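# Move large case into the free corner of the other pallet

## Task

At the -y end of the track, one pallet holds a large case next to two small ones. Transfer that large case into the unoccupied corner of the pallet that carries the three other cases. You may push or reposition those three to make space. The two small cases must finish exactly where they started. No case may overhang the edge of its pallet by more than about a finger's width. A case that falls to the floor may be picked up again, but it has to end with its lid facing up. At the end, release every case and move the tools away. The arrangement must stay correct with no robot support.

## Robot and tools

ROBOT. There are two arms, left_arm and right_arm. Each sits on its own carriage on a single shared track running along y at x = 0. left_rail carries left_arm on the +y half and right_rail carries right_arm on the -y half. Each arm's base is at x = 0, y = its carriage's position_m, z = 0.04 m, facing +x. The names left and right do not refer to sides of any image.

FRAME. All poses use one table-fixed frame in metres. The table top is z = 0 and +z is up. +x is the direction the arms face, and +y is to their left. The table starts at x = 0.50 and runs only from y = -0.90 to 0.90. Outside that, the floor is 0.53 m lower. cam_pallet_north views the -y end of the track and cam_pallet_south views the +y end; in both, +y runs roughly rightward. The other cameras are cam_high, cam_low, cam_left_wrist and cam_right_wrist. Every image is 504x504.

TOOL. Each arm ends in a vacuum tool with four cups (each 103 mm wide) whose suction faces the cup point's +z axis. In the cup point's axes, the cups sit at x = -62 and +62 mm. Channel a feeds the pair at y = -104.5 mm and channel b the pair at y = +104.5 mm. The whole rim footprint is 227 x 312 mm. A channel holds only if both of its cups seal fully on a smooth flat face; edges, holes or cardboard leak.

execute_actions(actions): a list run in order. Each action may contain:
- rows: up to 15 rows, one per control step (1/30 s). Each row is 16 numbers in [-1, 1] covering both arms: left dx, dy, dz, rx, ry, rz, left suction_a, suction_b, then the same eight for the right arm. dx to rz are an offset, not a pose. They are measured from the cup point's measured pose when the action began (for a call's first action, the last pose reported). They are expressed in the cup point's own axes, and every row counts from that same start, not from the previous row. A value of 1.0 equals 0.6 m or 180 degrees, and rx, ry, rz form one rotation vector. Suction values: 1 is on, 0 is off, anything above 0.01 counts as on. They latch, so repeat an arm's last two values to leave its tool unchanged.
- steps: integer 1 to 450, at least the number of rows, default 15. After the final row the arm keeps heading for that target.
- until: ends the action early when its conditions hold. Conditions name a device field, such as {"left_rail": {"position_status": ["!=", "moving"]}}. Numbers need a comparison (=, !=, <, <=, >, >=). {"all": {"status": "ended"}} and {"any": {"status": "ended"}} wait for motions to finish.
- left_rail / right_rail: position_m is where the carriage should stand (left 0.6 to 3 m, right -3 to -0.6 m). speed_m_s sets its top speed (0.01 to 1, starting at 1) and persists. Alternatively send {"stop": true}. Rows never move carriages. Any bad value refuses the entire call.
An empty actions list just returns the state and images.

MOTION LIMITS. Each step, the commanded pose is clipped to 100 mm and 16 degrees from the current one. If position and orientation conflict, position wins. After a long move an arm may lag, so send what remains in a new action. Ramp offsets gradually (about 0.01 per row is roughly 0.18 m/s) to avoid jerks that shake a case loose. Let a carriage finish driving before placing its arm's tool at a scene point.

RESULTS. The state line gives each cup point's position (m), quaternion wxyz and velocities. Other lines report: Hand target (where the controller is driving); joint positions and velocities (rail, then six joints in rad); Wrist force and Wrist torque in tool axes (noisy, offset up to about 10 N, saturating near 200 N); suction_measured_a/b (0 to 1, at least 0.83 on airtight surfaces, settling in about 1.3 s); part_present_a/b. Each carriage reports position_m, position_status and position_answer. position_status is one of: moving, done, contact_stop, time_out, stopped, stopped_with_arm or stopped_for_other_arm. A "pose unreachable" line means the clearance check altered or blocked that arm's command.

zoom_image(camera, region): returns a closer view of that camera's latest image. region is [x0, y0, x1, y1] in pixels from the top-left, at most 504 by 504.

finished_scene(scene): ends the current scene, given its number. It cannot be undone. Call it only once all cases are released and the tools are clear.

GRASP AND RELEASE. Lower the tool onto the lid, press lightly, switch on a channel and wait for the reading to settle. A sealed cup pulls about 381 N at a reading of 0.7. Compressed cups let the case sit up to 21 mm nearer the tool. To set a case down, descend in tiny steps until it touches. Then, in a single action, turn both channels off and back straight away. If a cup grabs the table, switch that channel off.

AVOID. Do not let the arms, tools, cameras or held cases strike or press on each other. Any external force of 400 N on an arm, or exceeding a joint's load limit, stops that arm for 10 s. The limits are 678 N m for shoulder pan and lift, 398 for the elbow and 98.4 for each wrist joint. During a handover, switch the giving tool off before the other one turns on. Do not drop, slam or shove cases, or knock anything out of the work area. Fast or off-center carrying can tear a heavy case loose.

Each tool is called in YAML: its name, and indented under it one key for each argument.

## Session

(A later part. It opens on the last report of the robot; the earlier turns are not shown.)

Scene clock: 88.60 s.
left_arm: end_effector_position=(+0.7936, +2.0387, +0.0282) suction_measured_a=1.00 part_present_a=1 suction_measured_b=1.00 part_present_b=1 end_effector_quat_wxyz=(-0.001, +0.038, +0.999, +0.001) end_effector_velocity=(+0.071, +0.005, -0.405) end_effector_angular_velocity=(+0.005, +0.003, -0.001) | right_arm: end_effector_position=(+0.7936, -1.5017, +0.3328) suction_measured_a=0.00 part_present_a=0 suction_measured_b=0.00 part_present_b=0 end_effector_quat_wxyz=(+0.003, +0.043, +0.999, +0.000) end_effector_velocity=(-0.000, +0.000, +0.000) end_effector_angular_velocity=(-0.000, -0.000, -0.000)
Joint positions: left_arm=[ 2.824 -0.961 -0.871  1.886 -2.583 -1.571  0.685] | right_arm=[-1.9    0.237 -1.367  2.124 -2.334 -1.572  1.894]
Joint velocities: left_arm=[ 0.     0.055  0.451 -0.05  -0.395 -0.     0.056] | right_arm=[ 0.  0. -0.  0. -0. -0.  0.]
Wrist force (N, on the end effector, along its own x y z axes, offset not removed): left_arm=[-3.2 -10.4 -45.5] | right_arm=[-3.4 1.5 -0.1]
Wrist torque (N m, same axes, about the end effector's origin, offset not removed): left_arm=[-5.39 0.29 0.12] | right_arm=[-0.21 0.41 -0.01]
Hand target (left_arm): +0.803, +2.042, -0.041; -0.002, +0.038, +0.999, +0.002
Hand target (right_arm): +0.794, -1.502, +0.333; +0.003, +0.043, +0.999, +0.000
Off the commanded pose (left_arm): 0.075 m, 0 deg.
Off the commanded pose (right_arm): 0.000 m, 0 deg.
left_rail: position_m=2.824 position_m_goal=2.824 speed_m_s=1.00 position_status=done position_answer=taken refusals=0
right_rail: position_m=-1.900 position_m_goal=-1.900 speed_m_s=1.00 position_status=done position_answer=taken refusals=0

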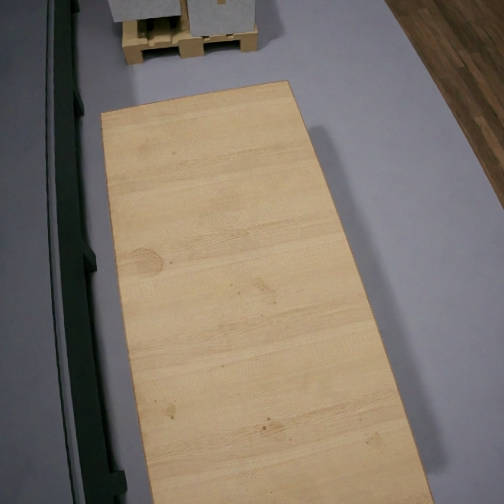

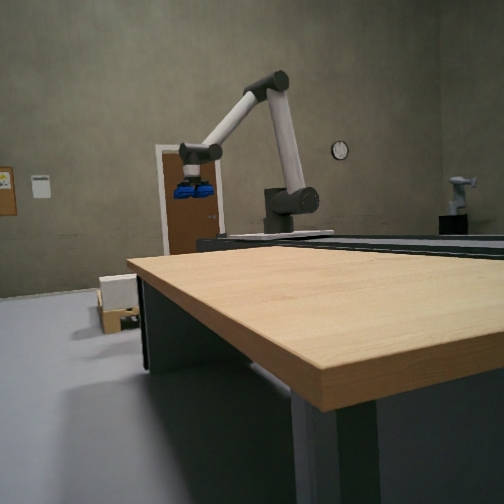

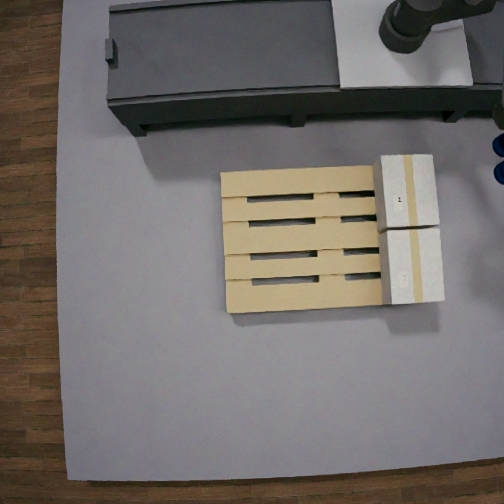

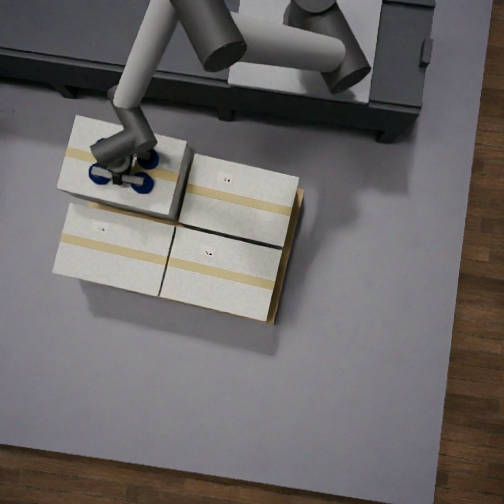

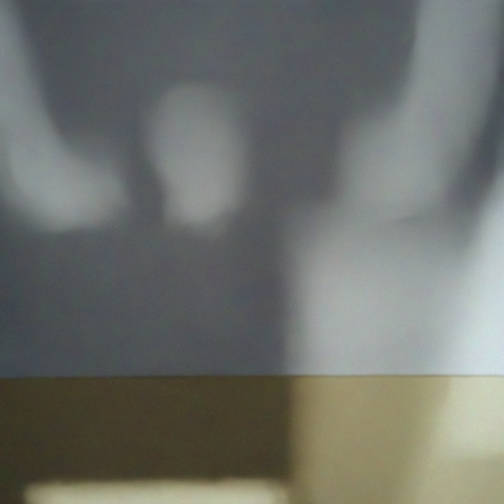

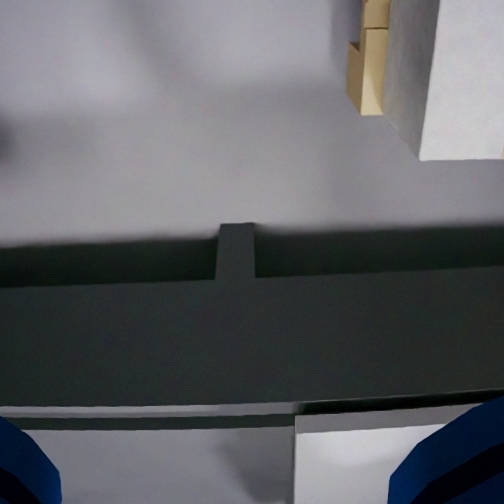

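execute_actions:
  actions: []

zoom_image:
  camera: "cam_pallet_south"
  region: [30, 80, 230, 260]

Scene clock: 88.93 s.
left_arm: end_effector_position=(+0.8023, +2.0418, -0.0392) suction_measured_a=1.00 part_present_a=1 suction_measured_b=1.00 part_present_b=1 end_effector_quat_wxyz=(-0.002, +0.038, +0.999, +0.002) end_effector_velocity=(+0.004, +0.000, -0.019) end_effector_angular_velocity=(-0.002, -0.001, +0.000) | right_arm: end_effector_position=(+0.7936, -1.5017, +0.3328) suction_measured_a=0.00 part_present_a=0 suction_measured_b=0.00 part_present_b=0 end_effector_quat_wxyz=(+0.003, +0.043, +0.999, +0.000) end_effector_velocity=(+0.000, -0.000, -0.000) end_effector_angular_velocity=(-0.000, +0.000, +0.000)
Joint positions: left_arm=[ 2.824 -0.953 -0.797  1.878 -2.645 -1.571  0.693] | right_arm=[-1.9    0.237 -1.367  2.124 -2.334 -1.572  1.894]
Joint velocities: left_arm=[ 0.     0.003  0.022 -0.004 -0.021 -0.001  0.003] | right_arm=[ 0. -0.  0. -0.  0. -0. -0.]
Wrist force (N, on the end effector, along its own x y z axes, offset not removed): left_arm=[-7.5 -5.1 24.1] | right_arm=[1.5 0.6 0.0]
Wrist torque (N m, same axes, about the end effector's origin, offset not removed): left_arm=[-9.75 0.50 -0.07] | right_arm=[-0.59 -0.03 0.18]
Hand target (left_arm): +0.803, +2.042, -0.041; -0.002, +0.038, +0.999, +0.002
Hand target (right_arm): +0.794, -1.502, +0.333; +0.003, +0.043, +0.999, +0.000
Off the commanded pose (left_arm): 0.010 m, 0 deg.
Off the commanded pose (right_arm): 0.000 m, 0 deg.
left_rail: position_m=2.824 position_m_goal=2.824 speed_m_s=1.00 position_status=done position_answer=taken refusals=0
right_rail: position_m=-1.900 position_m_goal=-1.900 speed_m_s=1.00 position_status=done position_answer=taken refusals=0

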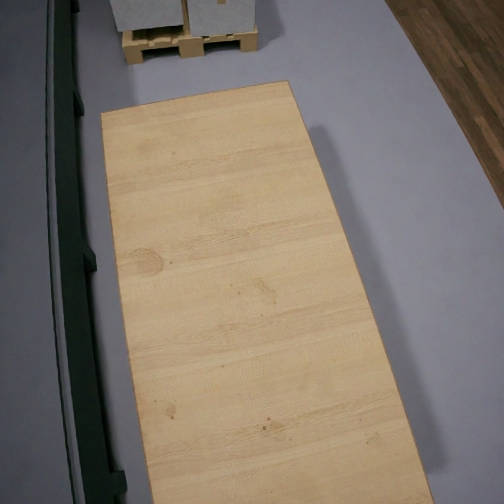

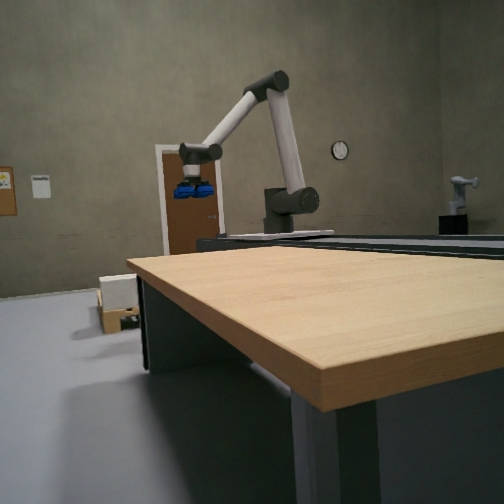

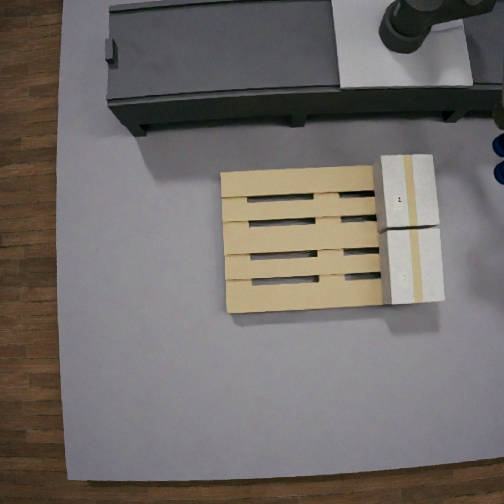

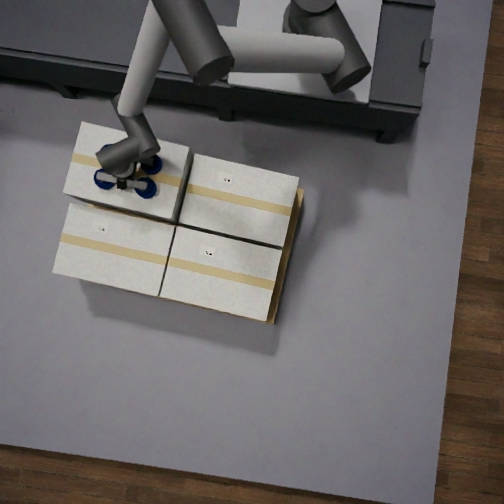

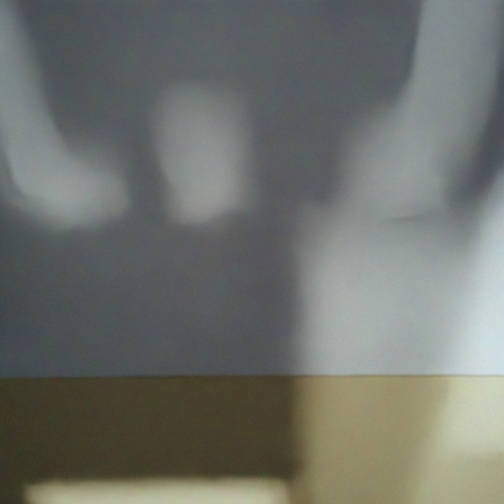

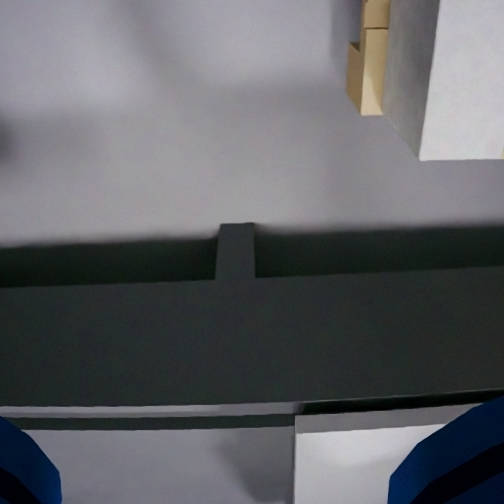

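Region (30, 80, 230, 260) of cam_pallet_south's 504x504 image, scaled by 2.520, with more detail than that image has; it fills the top 454 rows of this view, and the rest is white.

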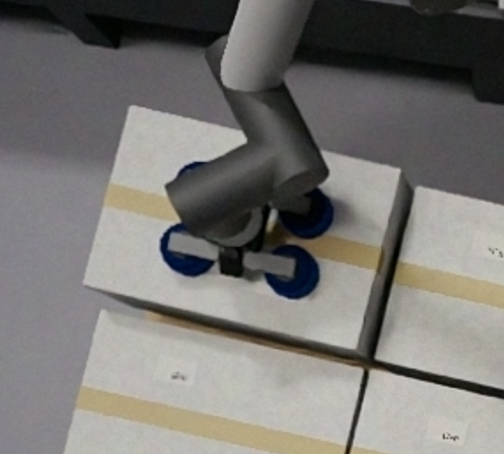

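execute_actions:
  actions:
    - {"rows":[[-0.002,0,0.015,0.0002,-0.0002,0,1,1,0,0,0,0,0,0,0,0],[-0.006,0,0.044,0.0004,-0.0004,0,1,1,0,0,0,0,0,0,0,0],[-0.012,0.0003,0.083,0.0007,-0.0008,0,1,1,0,0,0,0,0,0,0,0],[-0.017,0.0005,0.121,0.001,-0.0011,0,1,1,0,0,0,0,0,0,0,0],[-0.0207,0.0006,0.148,0.0012,-0.0013,0,1,1,0,0,0,0,0,0,0,0]],"steps":5}

Scene clock: 90.60 s.
left_arm: end_effector_position=(+0.8057, +2.0417, -0.0621) suction_measured_a=1.00 part_present_a=1 suction_measured_b=1.00 part_present_b=1 end_effector_quat_wxyz=(-0.001, +0.038, +0.999, +0.001) end_effector_velocity=(+0.042, +0.013, -0.370) end_effector_angular_velocity=(-0.013, -0.013, +0.001) | right_arm: end_effector_position=(+0.7936, -1.5017, +0.3328) suction_measured_a=0.00 part_present_a=0 suction_measured_b=0.00 part_present_b=0 end_effector_quat_wxyz=(+0.003, +0.043, +0.999, +0.000) end_effector_velocity=(-0.000, +0.000, +0.000) end_effector_angular_velocity=(+0.000, -0.000, +0.000)
Joint positions: left_arm=[ 2.824 -0.951 -0.771  1.874 -2.671 -1.571  0.696] | right_arm=[-1.9    0.237 -1.367  2.124 -2.334 -1.572  1.894]
Joint velocities: left_arm=[ 0.     0.037  0.413 -0.055 -0.376  0.003  0.036] | right_arm=[ 0.  0. -0.  0. -0. -0.  0.]
Wrist force (N, on the end effector, along its own x y z axes, offset not removed): left_arm=[-4.0 -16.7 -43.4] | right_arm=[-4.8 -2.0 4.7]
Wrist torque (N m, same axes, about the end effector's origin, offset not removed): left_arm=[-5.36 0.21 0.15] | right_arm=[-0.49 0.77 0.23]
Hand target (left_arm): +0.810, +2.046, -0.124; -0.001, +0.038, +0.999, +0.001
Hand target (right_arm): +0.794, -1.502, +0.333; +0.003, +0.043, +0.999, +0.000
Off the commanded pose (left_arm): 0.066 m, 0 deg.
Off the commanded pose (right_arm): 0.000 m, 0 deg.
left_rail: position_m=2.824 position_m_goal=2.824 speed_m_s=1.00 position_status=done position_answer=taken refusals=0
right_rail: position_m=-1.900 position_m_goal=-1.900 speed_m_s=1.00 position_status=done position_answer=taken refusals=0

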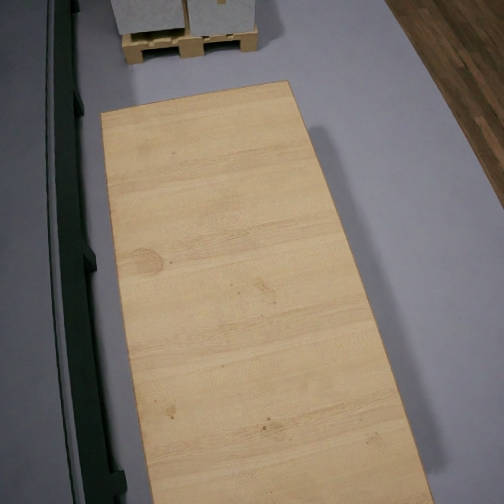

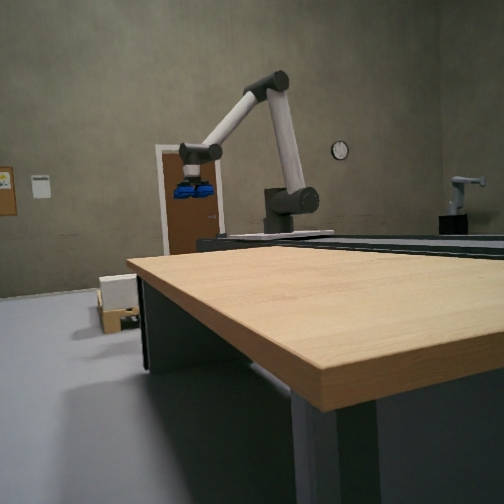

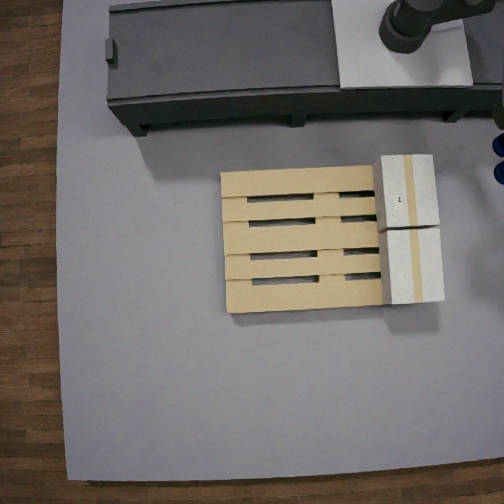

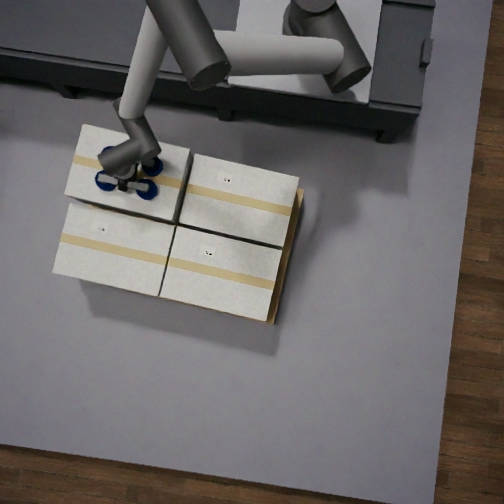

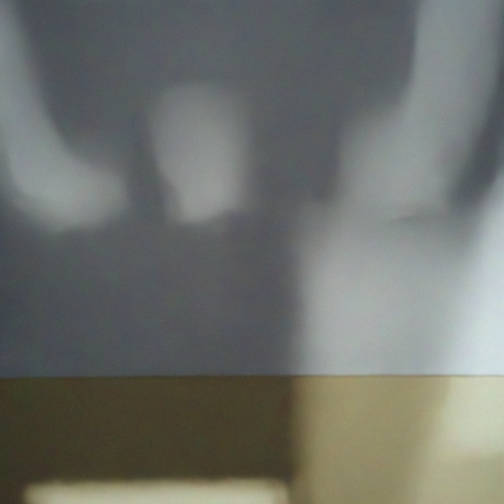

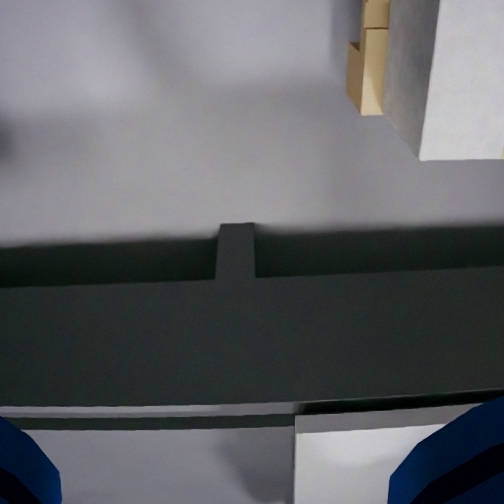

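execute_actions:
  actions: []

zoom_image:
  camera: "cam_pallet_south"
  region: [40, 90, 240, 270]

Scene clock: 90.93 s.
left_arm: end_effector_position=(+0.8101, +2.0461, -0.1230) suction_measured_a=1.00 part_present_a=1 suction_measured_b=1.00 part_present_b=1 end_effector_quat_wxyz=(-0.001, +0.038, +0.999, +0.001) end_effector_velocity=(+0.002, +0.000, -0.017) end_effector_angular_velocity=(-0.003, -0.002, -0.000) | right_arm: end_effector_position=(+0.7936, -1.5017, +0.3328) suction_measured_a=0.00 part_present_a=0 suction_measured_b=0.00 part_present_b=0 end_effector_quat_wxyz=(+0.003, +0.043, +0.999, +0.000) end_effector_velocity=(+0.000, +0.000, -0.000) end_effector_angular_velocity=(-0.000, +0.000, -0.000)
Joint positions: left_arm=[ 2.824 -0.945 -0.704  1.866 -2.729 -1.57   0.701] | right_arm=[-1.9    0.237 -1.367  2.124 -2.334 -1.572  1.894]
Joint velocities: left_arm=[ 0.     0.002  0.02  -0.004 -0.019  0.     0.002] | right_arm=[ 0.  0.  0. -0. -0. -0.  0.]
Wrist force (N, on the end effector, along its own x y z axes, offset not removed): left_arm=[-10.9 -4.4 19.8] | right_arm=[-1.5 -1.5 0.3]
Wrist torque (N m, same axes, about the end effector's origin, offset not removed): left_arm=[-9.75 1.12 0.08] | right_arm=[-0.66 0.38 -0.14]
Hand target (left_arm): +0.810, +2.046, -0.124; -0.001, +0.038, +0.999, +0.001
Hand target (right_arm): +0.794, -1.502, +0.333; +0.003, +0.043, +0.999, +0.000
Off the commanded pose (left_arm): 0.008 m, 0 deg.
Off the commanded pose (right_arm): 0.000 m, 0 deg.
left_rail: position_m=2.824 position_m_goal=2.824 speed_m_s=1.00 position_status=done position_answer=taken refusals=0
right_rail: position_m=-1.900 position_m_goal=-1.900 speed_m_s=1.00 position_status=done position_answer=taken refusals=0

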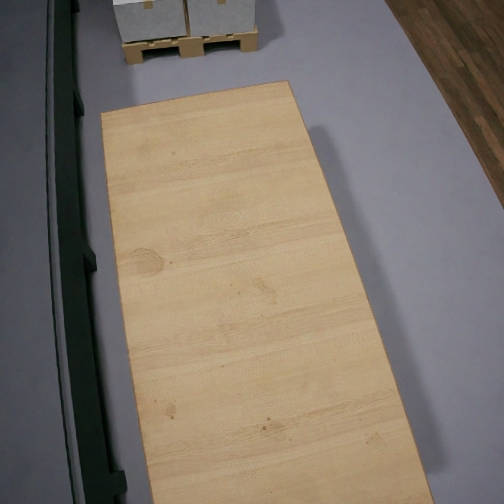

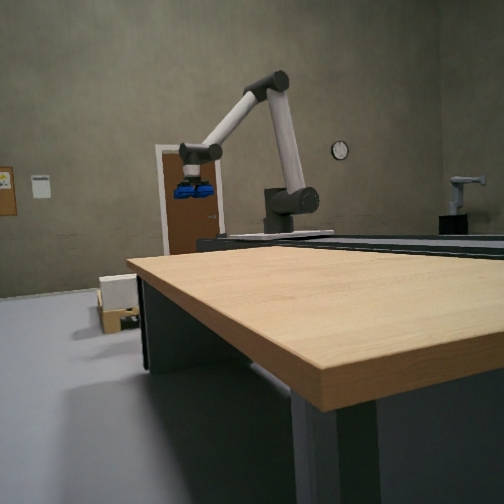

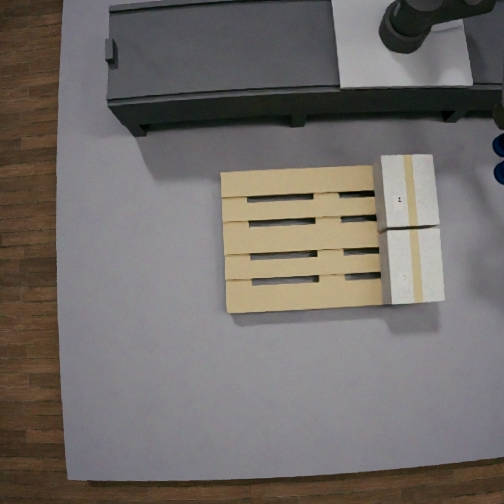

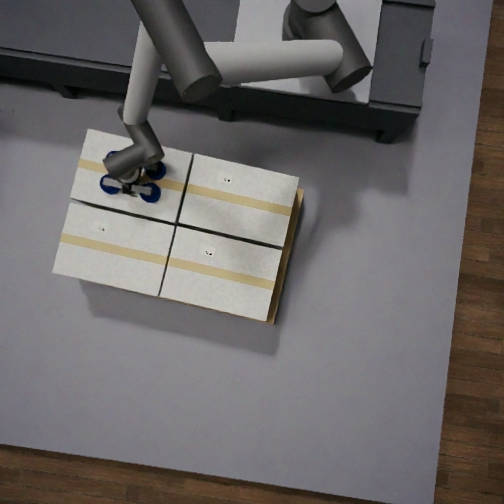

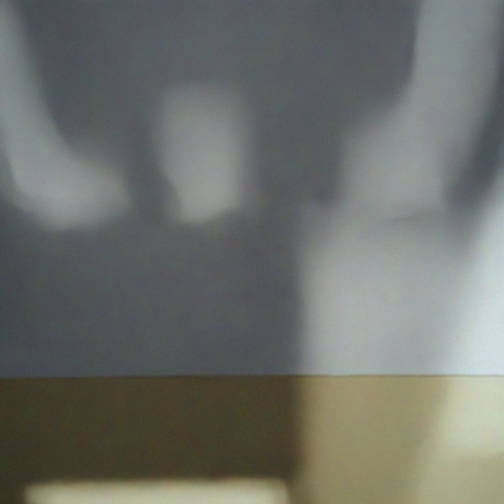

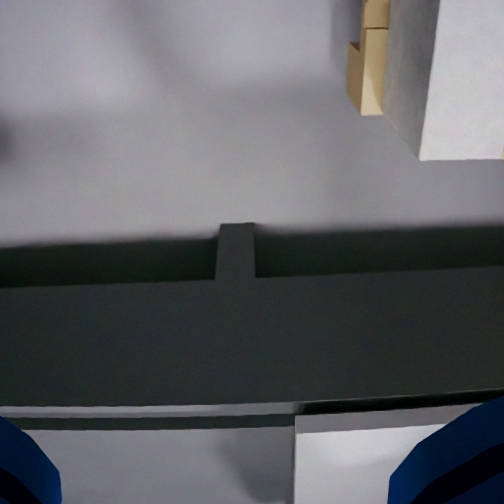

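Region (40, 90, 240, 270) of cam_pallet_south's 504x504 image, scaled by 2.520, with more detail than that image has; it fills the top 454 rows of this view, and the rest is white.

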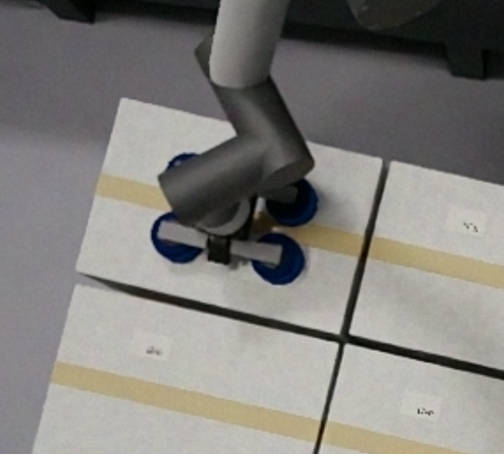

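execute_actions:
  actions:
    - {"rows":[[0,0,0.012,0,0,0,1,1,0,0,0,0,0,0,0,0],[0,0,0.0217,0,0,0,1,1,0,0,0,0,0,0,0,0]],"steps":2}

Scene clock: 91.87 s.
left_arm: end_effector_position=(+0.8103, +2.0462, -0.1251) suction_measured_a=1.00 part_present_a=1 suction_measured_b=1.00 part_present_b=1 end_effector_quat_wxyz=(-0.001, +0.038, +0.999, +0.001) end_effector_velocity=(+0.002, -0.002, -0.033) end_effector_angular_velocity=(-0.005, -0.004, +0.000) | right_arm: end_effector_position=(+0.7936, -1.5017, +0.3328) suction_measured_a=0.00 part_present_a=0 suction_measured_b=0.00 part_present_b=0 end_effector_quat_wxyz=(+0.003, +0.043, +0.999, +0.000) end_effector_velocity=(+0.000, -0.000, -0.000) end_effector_angular_velocity=(-0.000, +0.000, -0.000)
Joint positions: left_arm=[ 2.824 -0.945 -0.702  1.866 -2.732 -1.57   0.701] | right_arm=[-1.9    0.237 -1.367  2.124 -2.334 -1.572  1.894]
Joint velocities: left_arm=[ 0.     0.     0.038 -0.008 -0.036  0.    -0.   ] | right_arm=[ 0. -0.  0. -0.  0. -0.  0.]
Wrist force (N, on the end effector, along its own x y z axes, offset not removed): left_arm=[-2.5 2.4 2.8] | right_arm=[-0.3 6.7 -5.9]
Wrist torque (N m, same axes, about the end effector's origin, offset not removed): left_arm=[-9.72 1.65 0.42] | right_arm=[0.29 0.14 -0.11]
Hand target (left_arm): +0.810, +2.046, -0.136; -0.001, +0.038, +0.999, +0.001
Hand target (right_arm): +0.794, -1.502, +0.333; +0.003, +0.043, +0.999, +0.000
Off the commanded pose (left_arm): 0.011 m, 0 deg.
Off the commanded pose (right_arm): 0.000 m, 0 deg.
left_rail: position_m=2.824 position_m_goal=2.824 speed_m_s=1.00 position_status=done position_answer=taken refusals=0
right_rail: position_m=-1.900 position_m_goal=-1.900 speed_m_s=1.00 position_status=done position_answer=taken refusals=0

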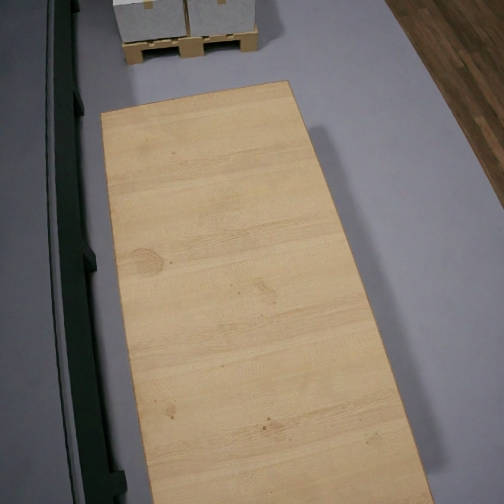

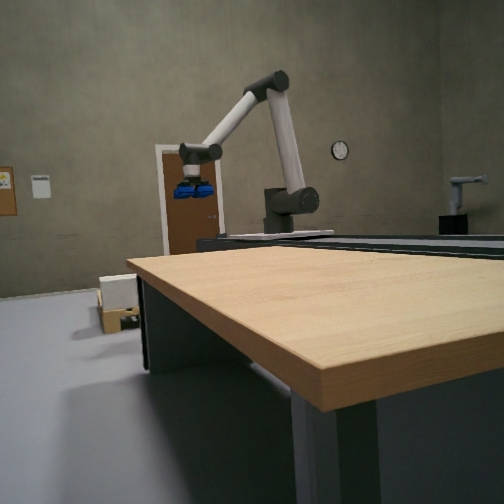

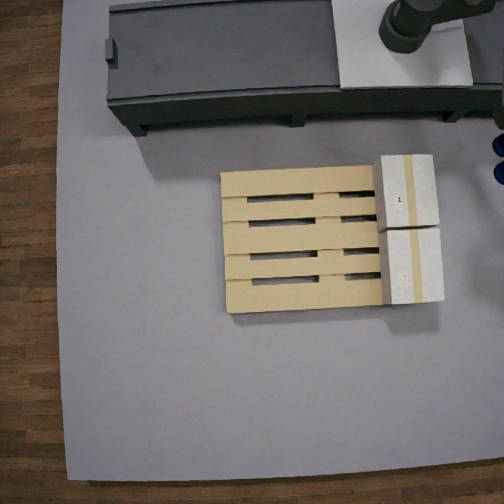

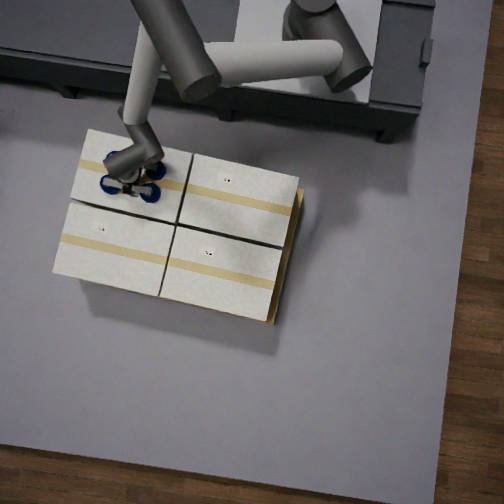

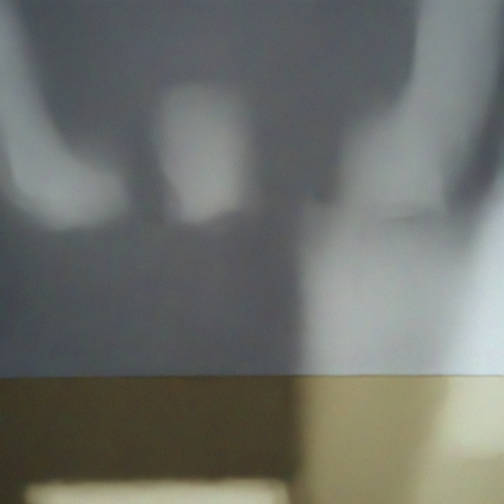

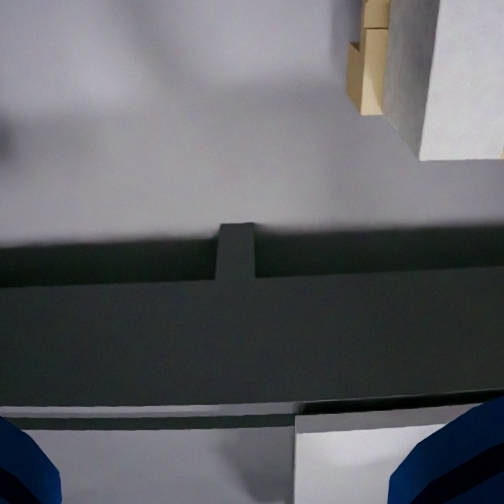

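execute_actions:
  actions: []

Scene clock: 92.23 s.
left_arm: end_effector_position=(+0.8101, +2.0464, -0.1357) suction_measured_a=1.00 part_present_a=1 suction_measured_b=1.00 part_present_b=1 end_effector_quat_wxyz=(-0.001, +0.038, +0.999, +0.001) end_effector_velocity=(-0.000, +0.000, -0.002) end_effector_angular_velocity=(+0.000, +0.000, -0.000) | right_arm: end_effector_position=(+0.7936, -1.5017, +0.3328) suction_measured_a=0.00 part_present_a=0 suction_measured_b=0.00 part_present_b=0 end_effector_quat_wxyz=(+0.003, +0.043, +0.999, +0.000) end_effector_velocity=(-0.000, -0.000, +0.000) end_effector_angular_velocity=(+0.000, -0.000, +0.000)
Joint positions: left_arm=[ 2.824 -0.945 -0.69   1.864 -2.741 -1.57   0.701] | right_arm=[-1.9    0.237 -1.367  2.124 -2.334 -1.572  1.894]
Joint velocities: left_arm=[ 0.     0.     0.003 -0.    -0.002 -0.     0.   ] | right_arm=[ 0.  0. -0.  0.  0. -0. -0.]
Wrist force (N, on the end effector, along its own x y z axes, offset not removed): left_arm=[-4.4 -4.7 18.3] | right_arm=[-2.6 -0.7 -0.3]
Wrist torque (N m, same axes, about the end effector's origin, offset not removed): left_arm=[-9.95 0.71 0.19] | right_arm=[-0.63 0.52 0.02]
Hand target (left_arm): +0.810, +2.046, -0.136; -0.001, +0.038, +0.999, +0.001
Hand target (right_arm): +0.794, -1.502, +0.333; +0.003, +0.043, +0.999, +0.000
Off the commanded pose (left_arm): 0.000 m, 0 deg.
Off the commanded pose (right_arm): 0.000 m, 0 deg.
left_rail: position_m=2.824 position_m_goal=2.824 speed_m_s=1.00 position_status=done position_answer=taken refusals=0
right_rail: position_m=-1.900 position_m_goal=-1.900 speed_m_s=1.00 position_status=done position_answer=taken refusals=0

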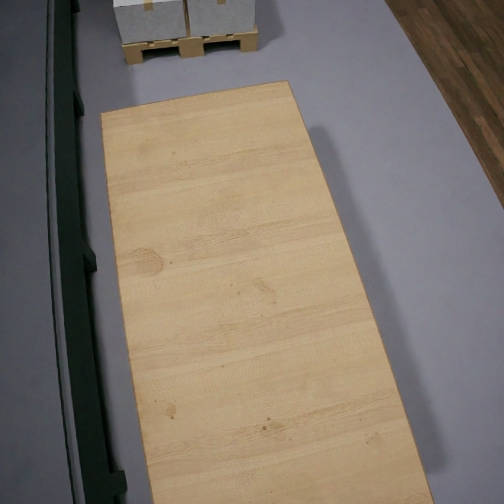

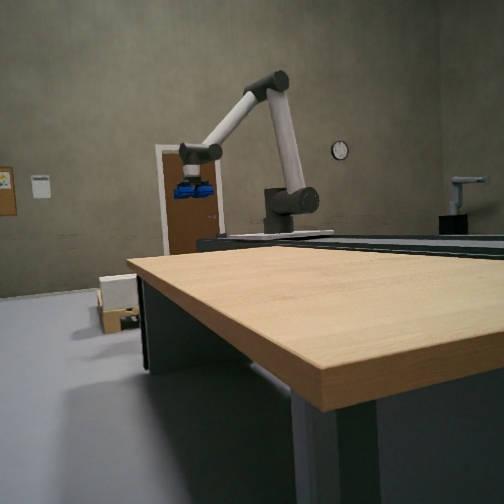

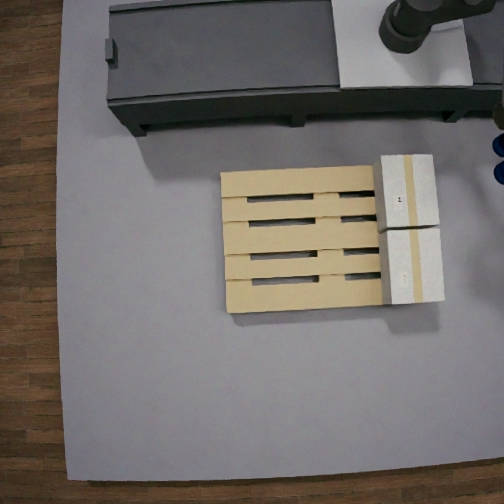

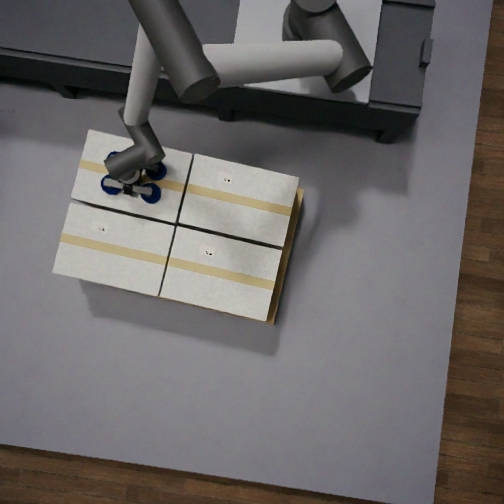

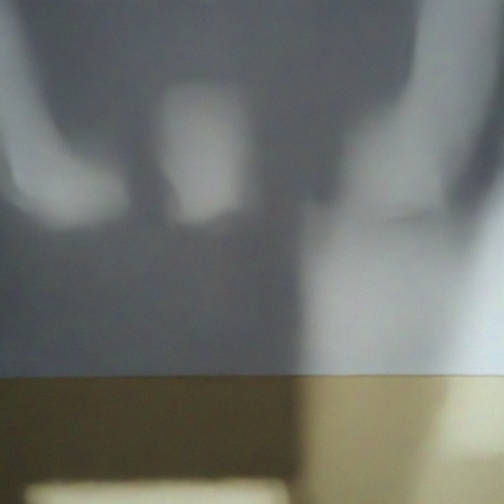

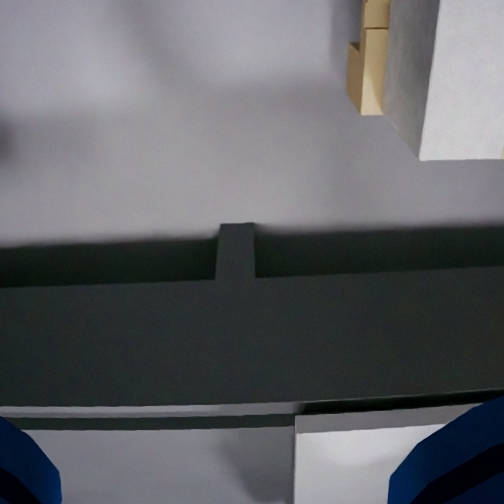

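execute_actions:
  actions:
    - {"rows":[[0,0,0.005,0,0,0,1,1,0,0,0,0,0,0,0,0]],"steps":1}

Scene clock: 92.47 s.
left_arm: end_effector_position=(+0.8101, +2.0464, -0.1359) suction_measured_a=1.00 part_present_a=1 suction_measured_b=1.00 part_present_b=1 end_effector_quat_wxyz=(-0.001, +0.038, +0.999, +0.001) end_effector_velocity=(-0.000, +0.000, -0.001) end_effector_angular_velocity=(-0.000, -0.000, +0.000) | right_arm: end_effector_position=(+0.7936, -1.5017, +0.3328) suction_measured_a=0.00 part_present_a=0 suction_measured_b=0.00 part_present_b=0 end_effector_quat_wxyz=(+0.003, +0.043, +0.999, +0.000) end_effector_velocity=(+0.000, -0.000, -0.000) end_effector_angular_velocity=(-0.000, +0.000, -0.000)
Joint positions: left_arm=[ 2.824 -0.945 -0.69   1.864 -2.741 -1.57   0.701] | right_arm=[-1.9    0.237 -1.367  2.124 -2.334 -1.572  1.894]
Joint velocities: left_arm=[ 0.     0.     0.001 -0.    -0.001 -0.    -0.   ] | right_arm=[ 0. -0.  0. -0.  0.  0. -0.]
Wrist force (N, on the end effector, along its own x y z axes, offset not removed): left_arm=[-4.1 -1.0 20.1] | right_arm=[0.5 -1.3 0.6]
Wrist torque (N m, same axes, about the end effector's origin, offset not removed): left_arm=[-9.52 0.64 0.09] | right_arm=[-0.74 -0.07 -0.08]
Hand target (left_arm): +0.810, +2.046, -0.139; -0.001, +0.038, +0.999, +0.001
Hand target (right_arm): +0.794, -1.502, +0.333; +0.003, +0.043, +0.999, +0.000
Off the commanded pose (left_arm): 0.003 m, 0 deg.
Off the commanded pose (right_arm): 0.000 m, 0 deg.
left_rail: position_m=2.824 position_m_goal=2.824 speed_m_s=1.00 position_status=done position_answer=taken refusals=0
right_rail: position_m=-1.900 position_m_goal=-1.900 speed_m_s=1.00 position_status=done position_answer=taken refusals=0

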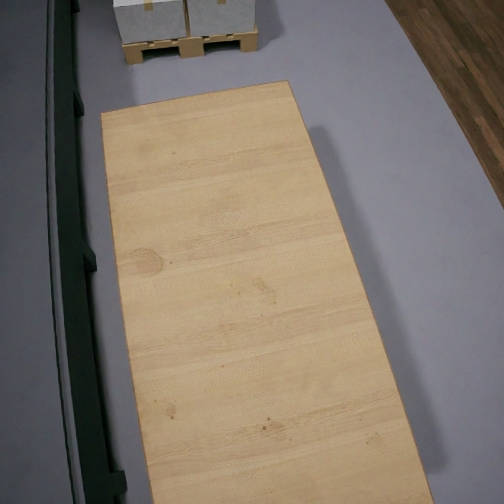

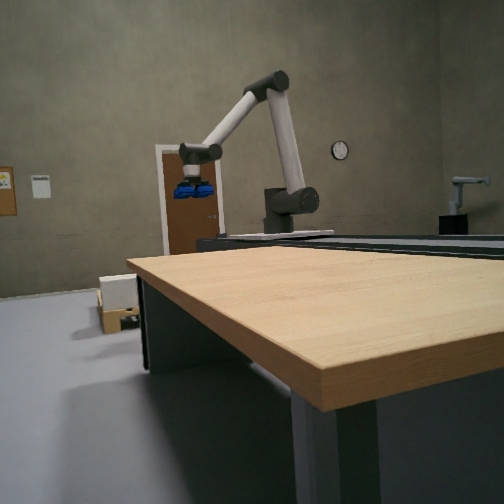

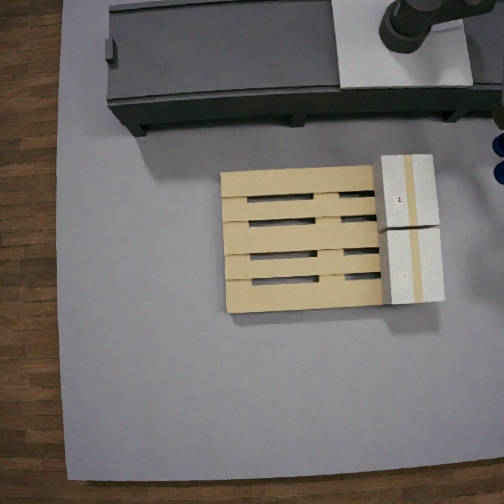

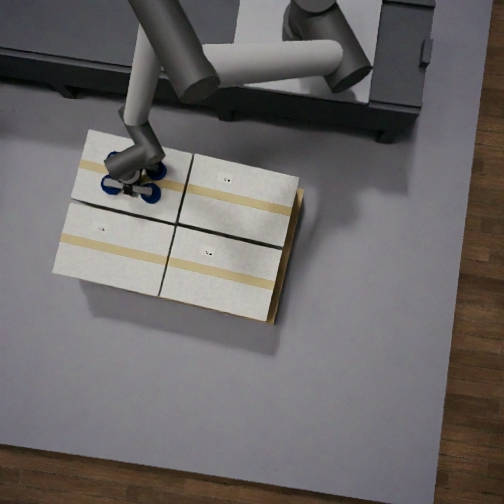

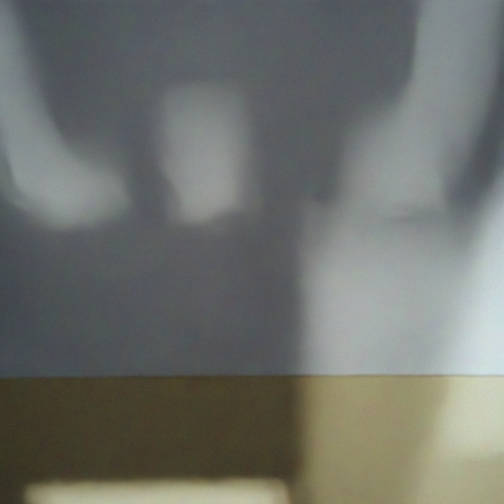

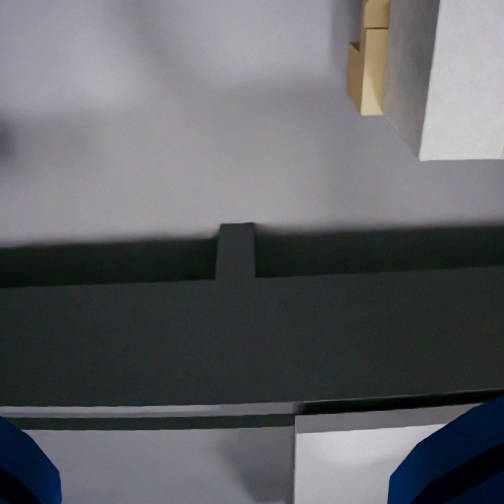

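execute_actions:
  actions: []

Scene clock: 92.70 s.
left_arm: end_effector_position=(+0.8101, +2.0464, -0.1384) suction_measured_a=1.00 part_present_a=1 suction_measured_b=1.00 part_present_b=1 end_effector_quat_wxyz=(-0.001, +0.038, +0.999, +0.001) end_effector_velocity=(-0.000, +0.000, -0.004) end_effector_angular_velocity=(+0.000, +0.000, -0.000) | right_arm: end_effector_position=(+0.7936, -1.5017, +0.3328) suction_measured_a=0.00 part_present_a=0 suction_measured_b=0.00 part_present_b=0 end_effector_quat_wxyz=(+0.003, +0.043, +0.999, +0.000) end_effector_velocity=(+0.000, -0.000, -0.000) end_effector_angular_velocity=(-0.000, +0.000, -0.000)
Joint positions: left_arm=[ 2.824 -0.945 -0.687  1.863 -2.744 -1.57   0.701] | right_arm=[-1.9    0.237 -1.367  2.124 -2.334 -1.572  1.894]
Joint velocities: left_arm=[ 0.     0.     0.004 -0.001 -0.003 -0.     0.   ] | right_arm=[ 0. -0.  0.  0. -0.  0. -0.]
Wrist force (N, on the end effector, along its own x y z axes, offset not removed): left_arm=[-4.3 -3.5 18.4] | right_arm=[-6.4 1.7 2.3]
Wrist torque (N m, same axes, about the end effector's origin, offset not removed): left_arm=[-9.83 0.50 0.08] | right_arm=[-0.20 1.10 -0.08]
Hand target (left_arm): +0.810, +2.046, -0.139; -0.001, +0.038, +0.999, +0.001
Hand target (right_arm): +0.794, -1.502, +0.333; +0.003, +0.043, +0.999, +0.000
Off the commanded pose (left_arm): 0.000 m, 0 deg.
Off the commanded pose (right_arm): 0.000 m, 0 deg.
left_rail: position_m=2.824 position_m_goal=2.824 speed_m_s=1.00 position_status=done position_answer=taken refusals=0
right_rail: position_m=-1.900 position_m_goal=-1.900 speed_m_s=1.00 position_status=done position_answer=taken refusals=0

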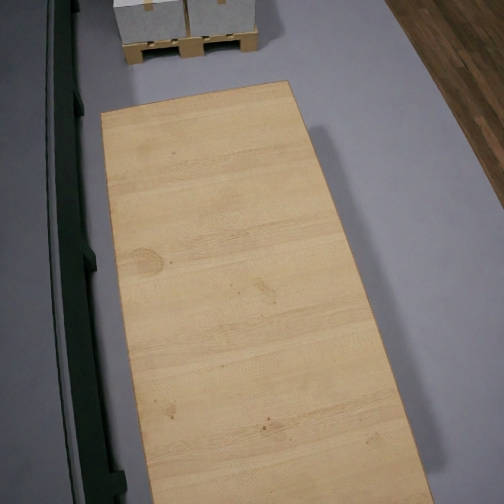

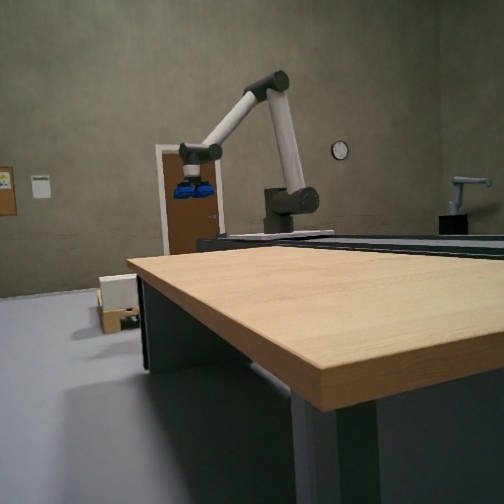

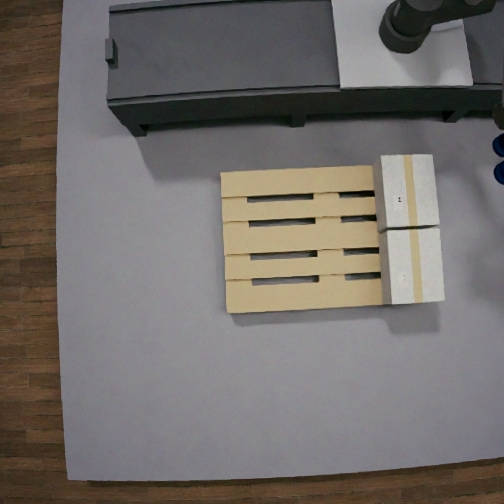

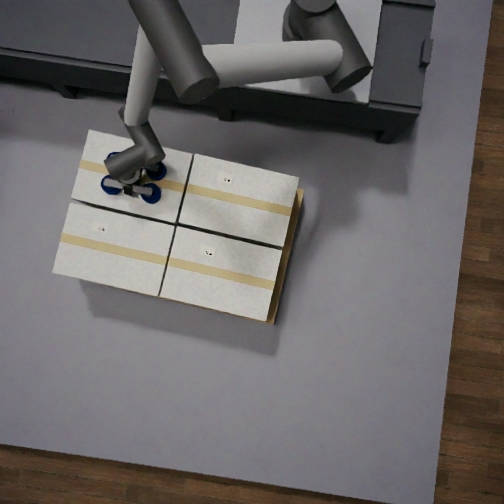

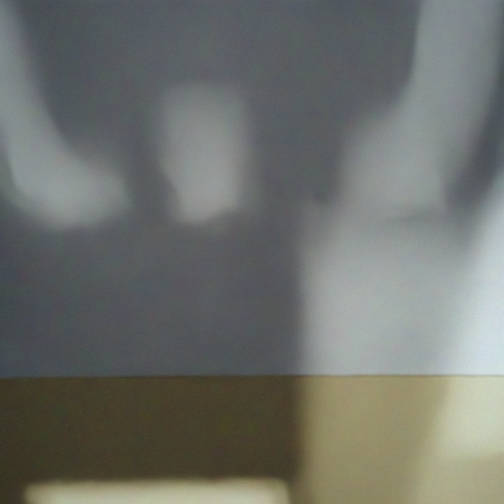

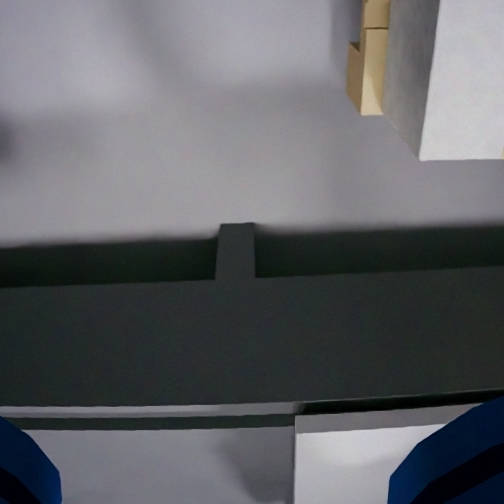

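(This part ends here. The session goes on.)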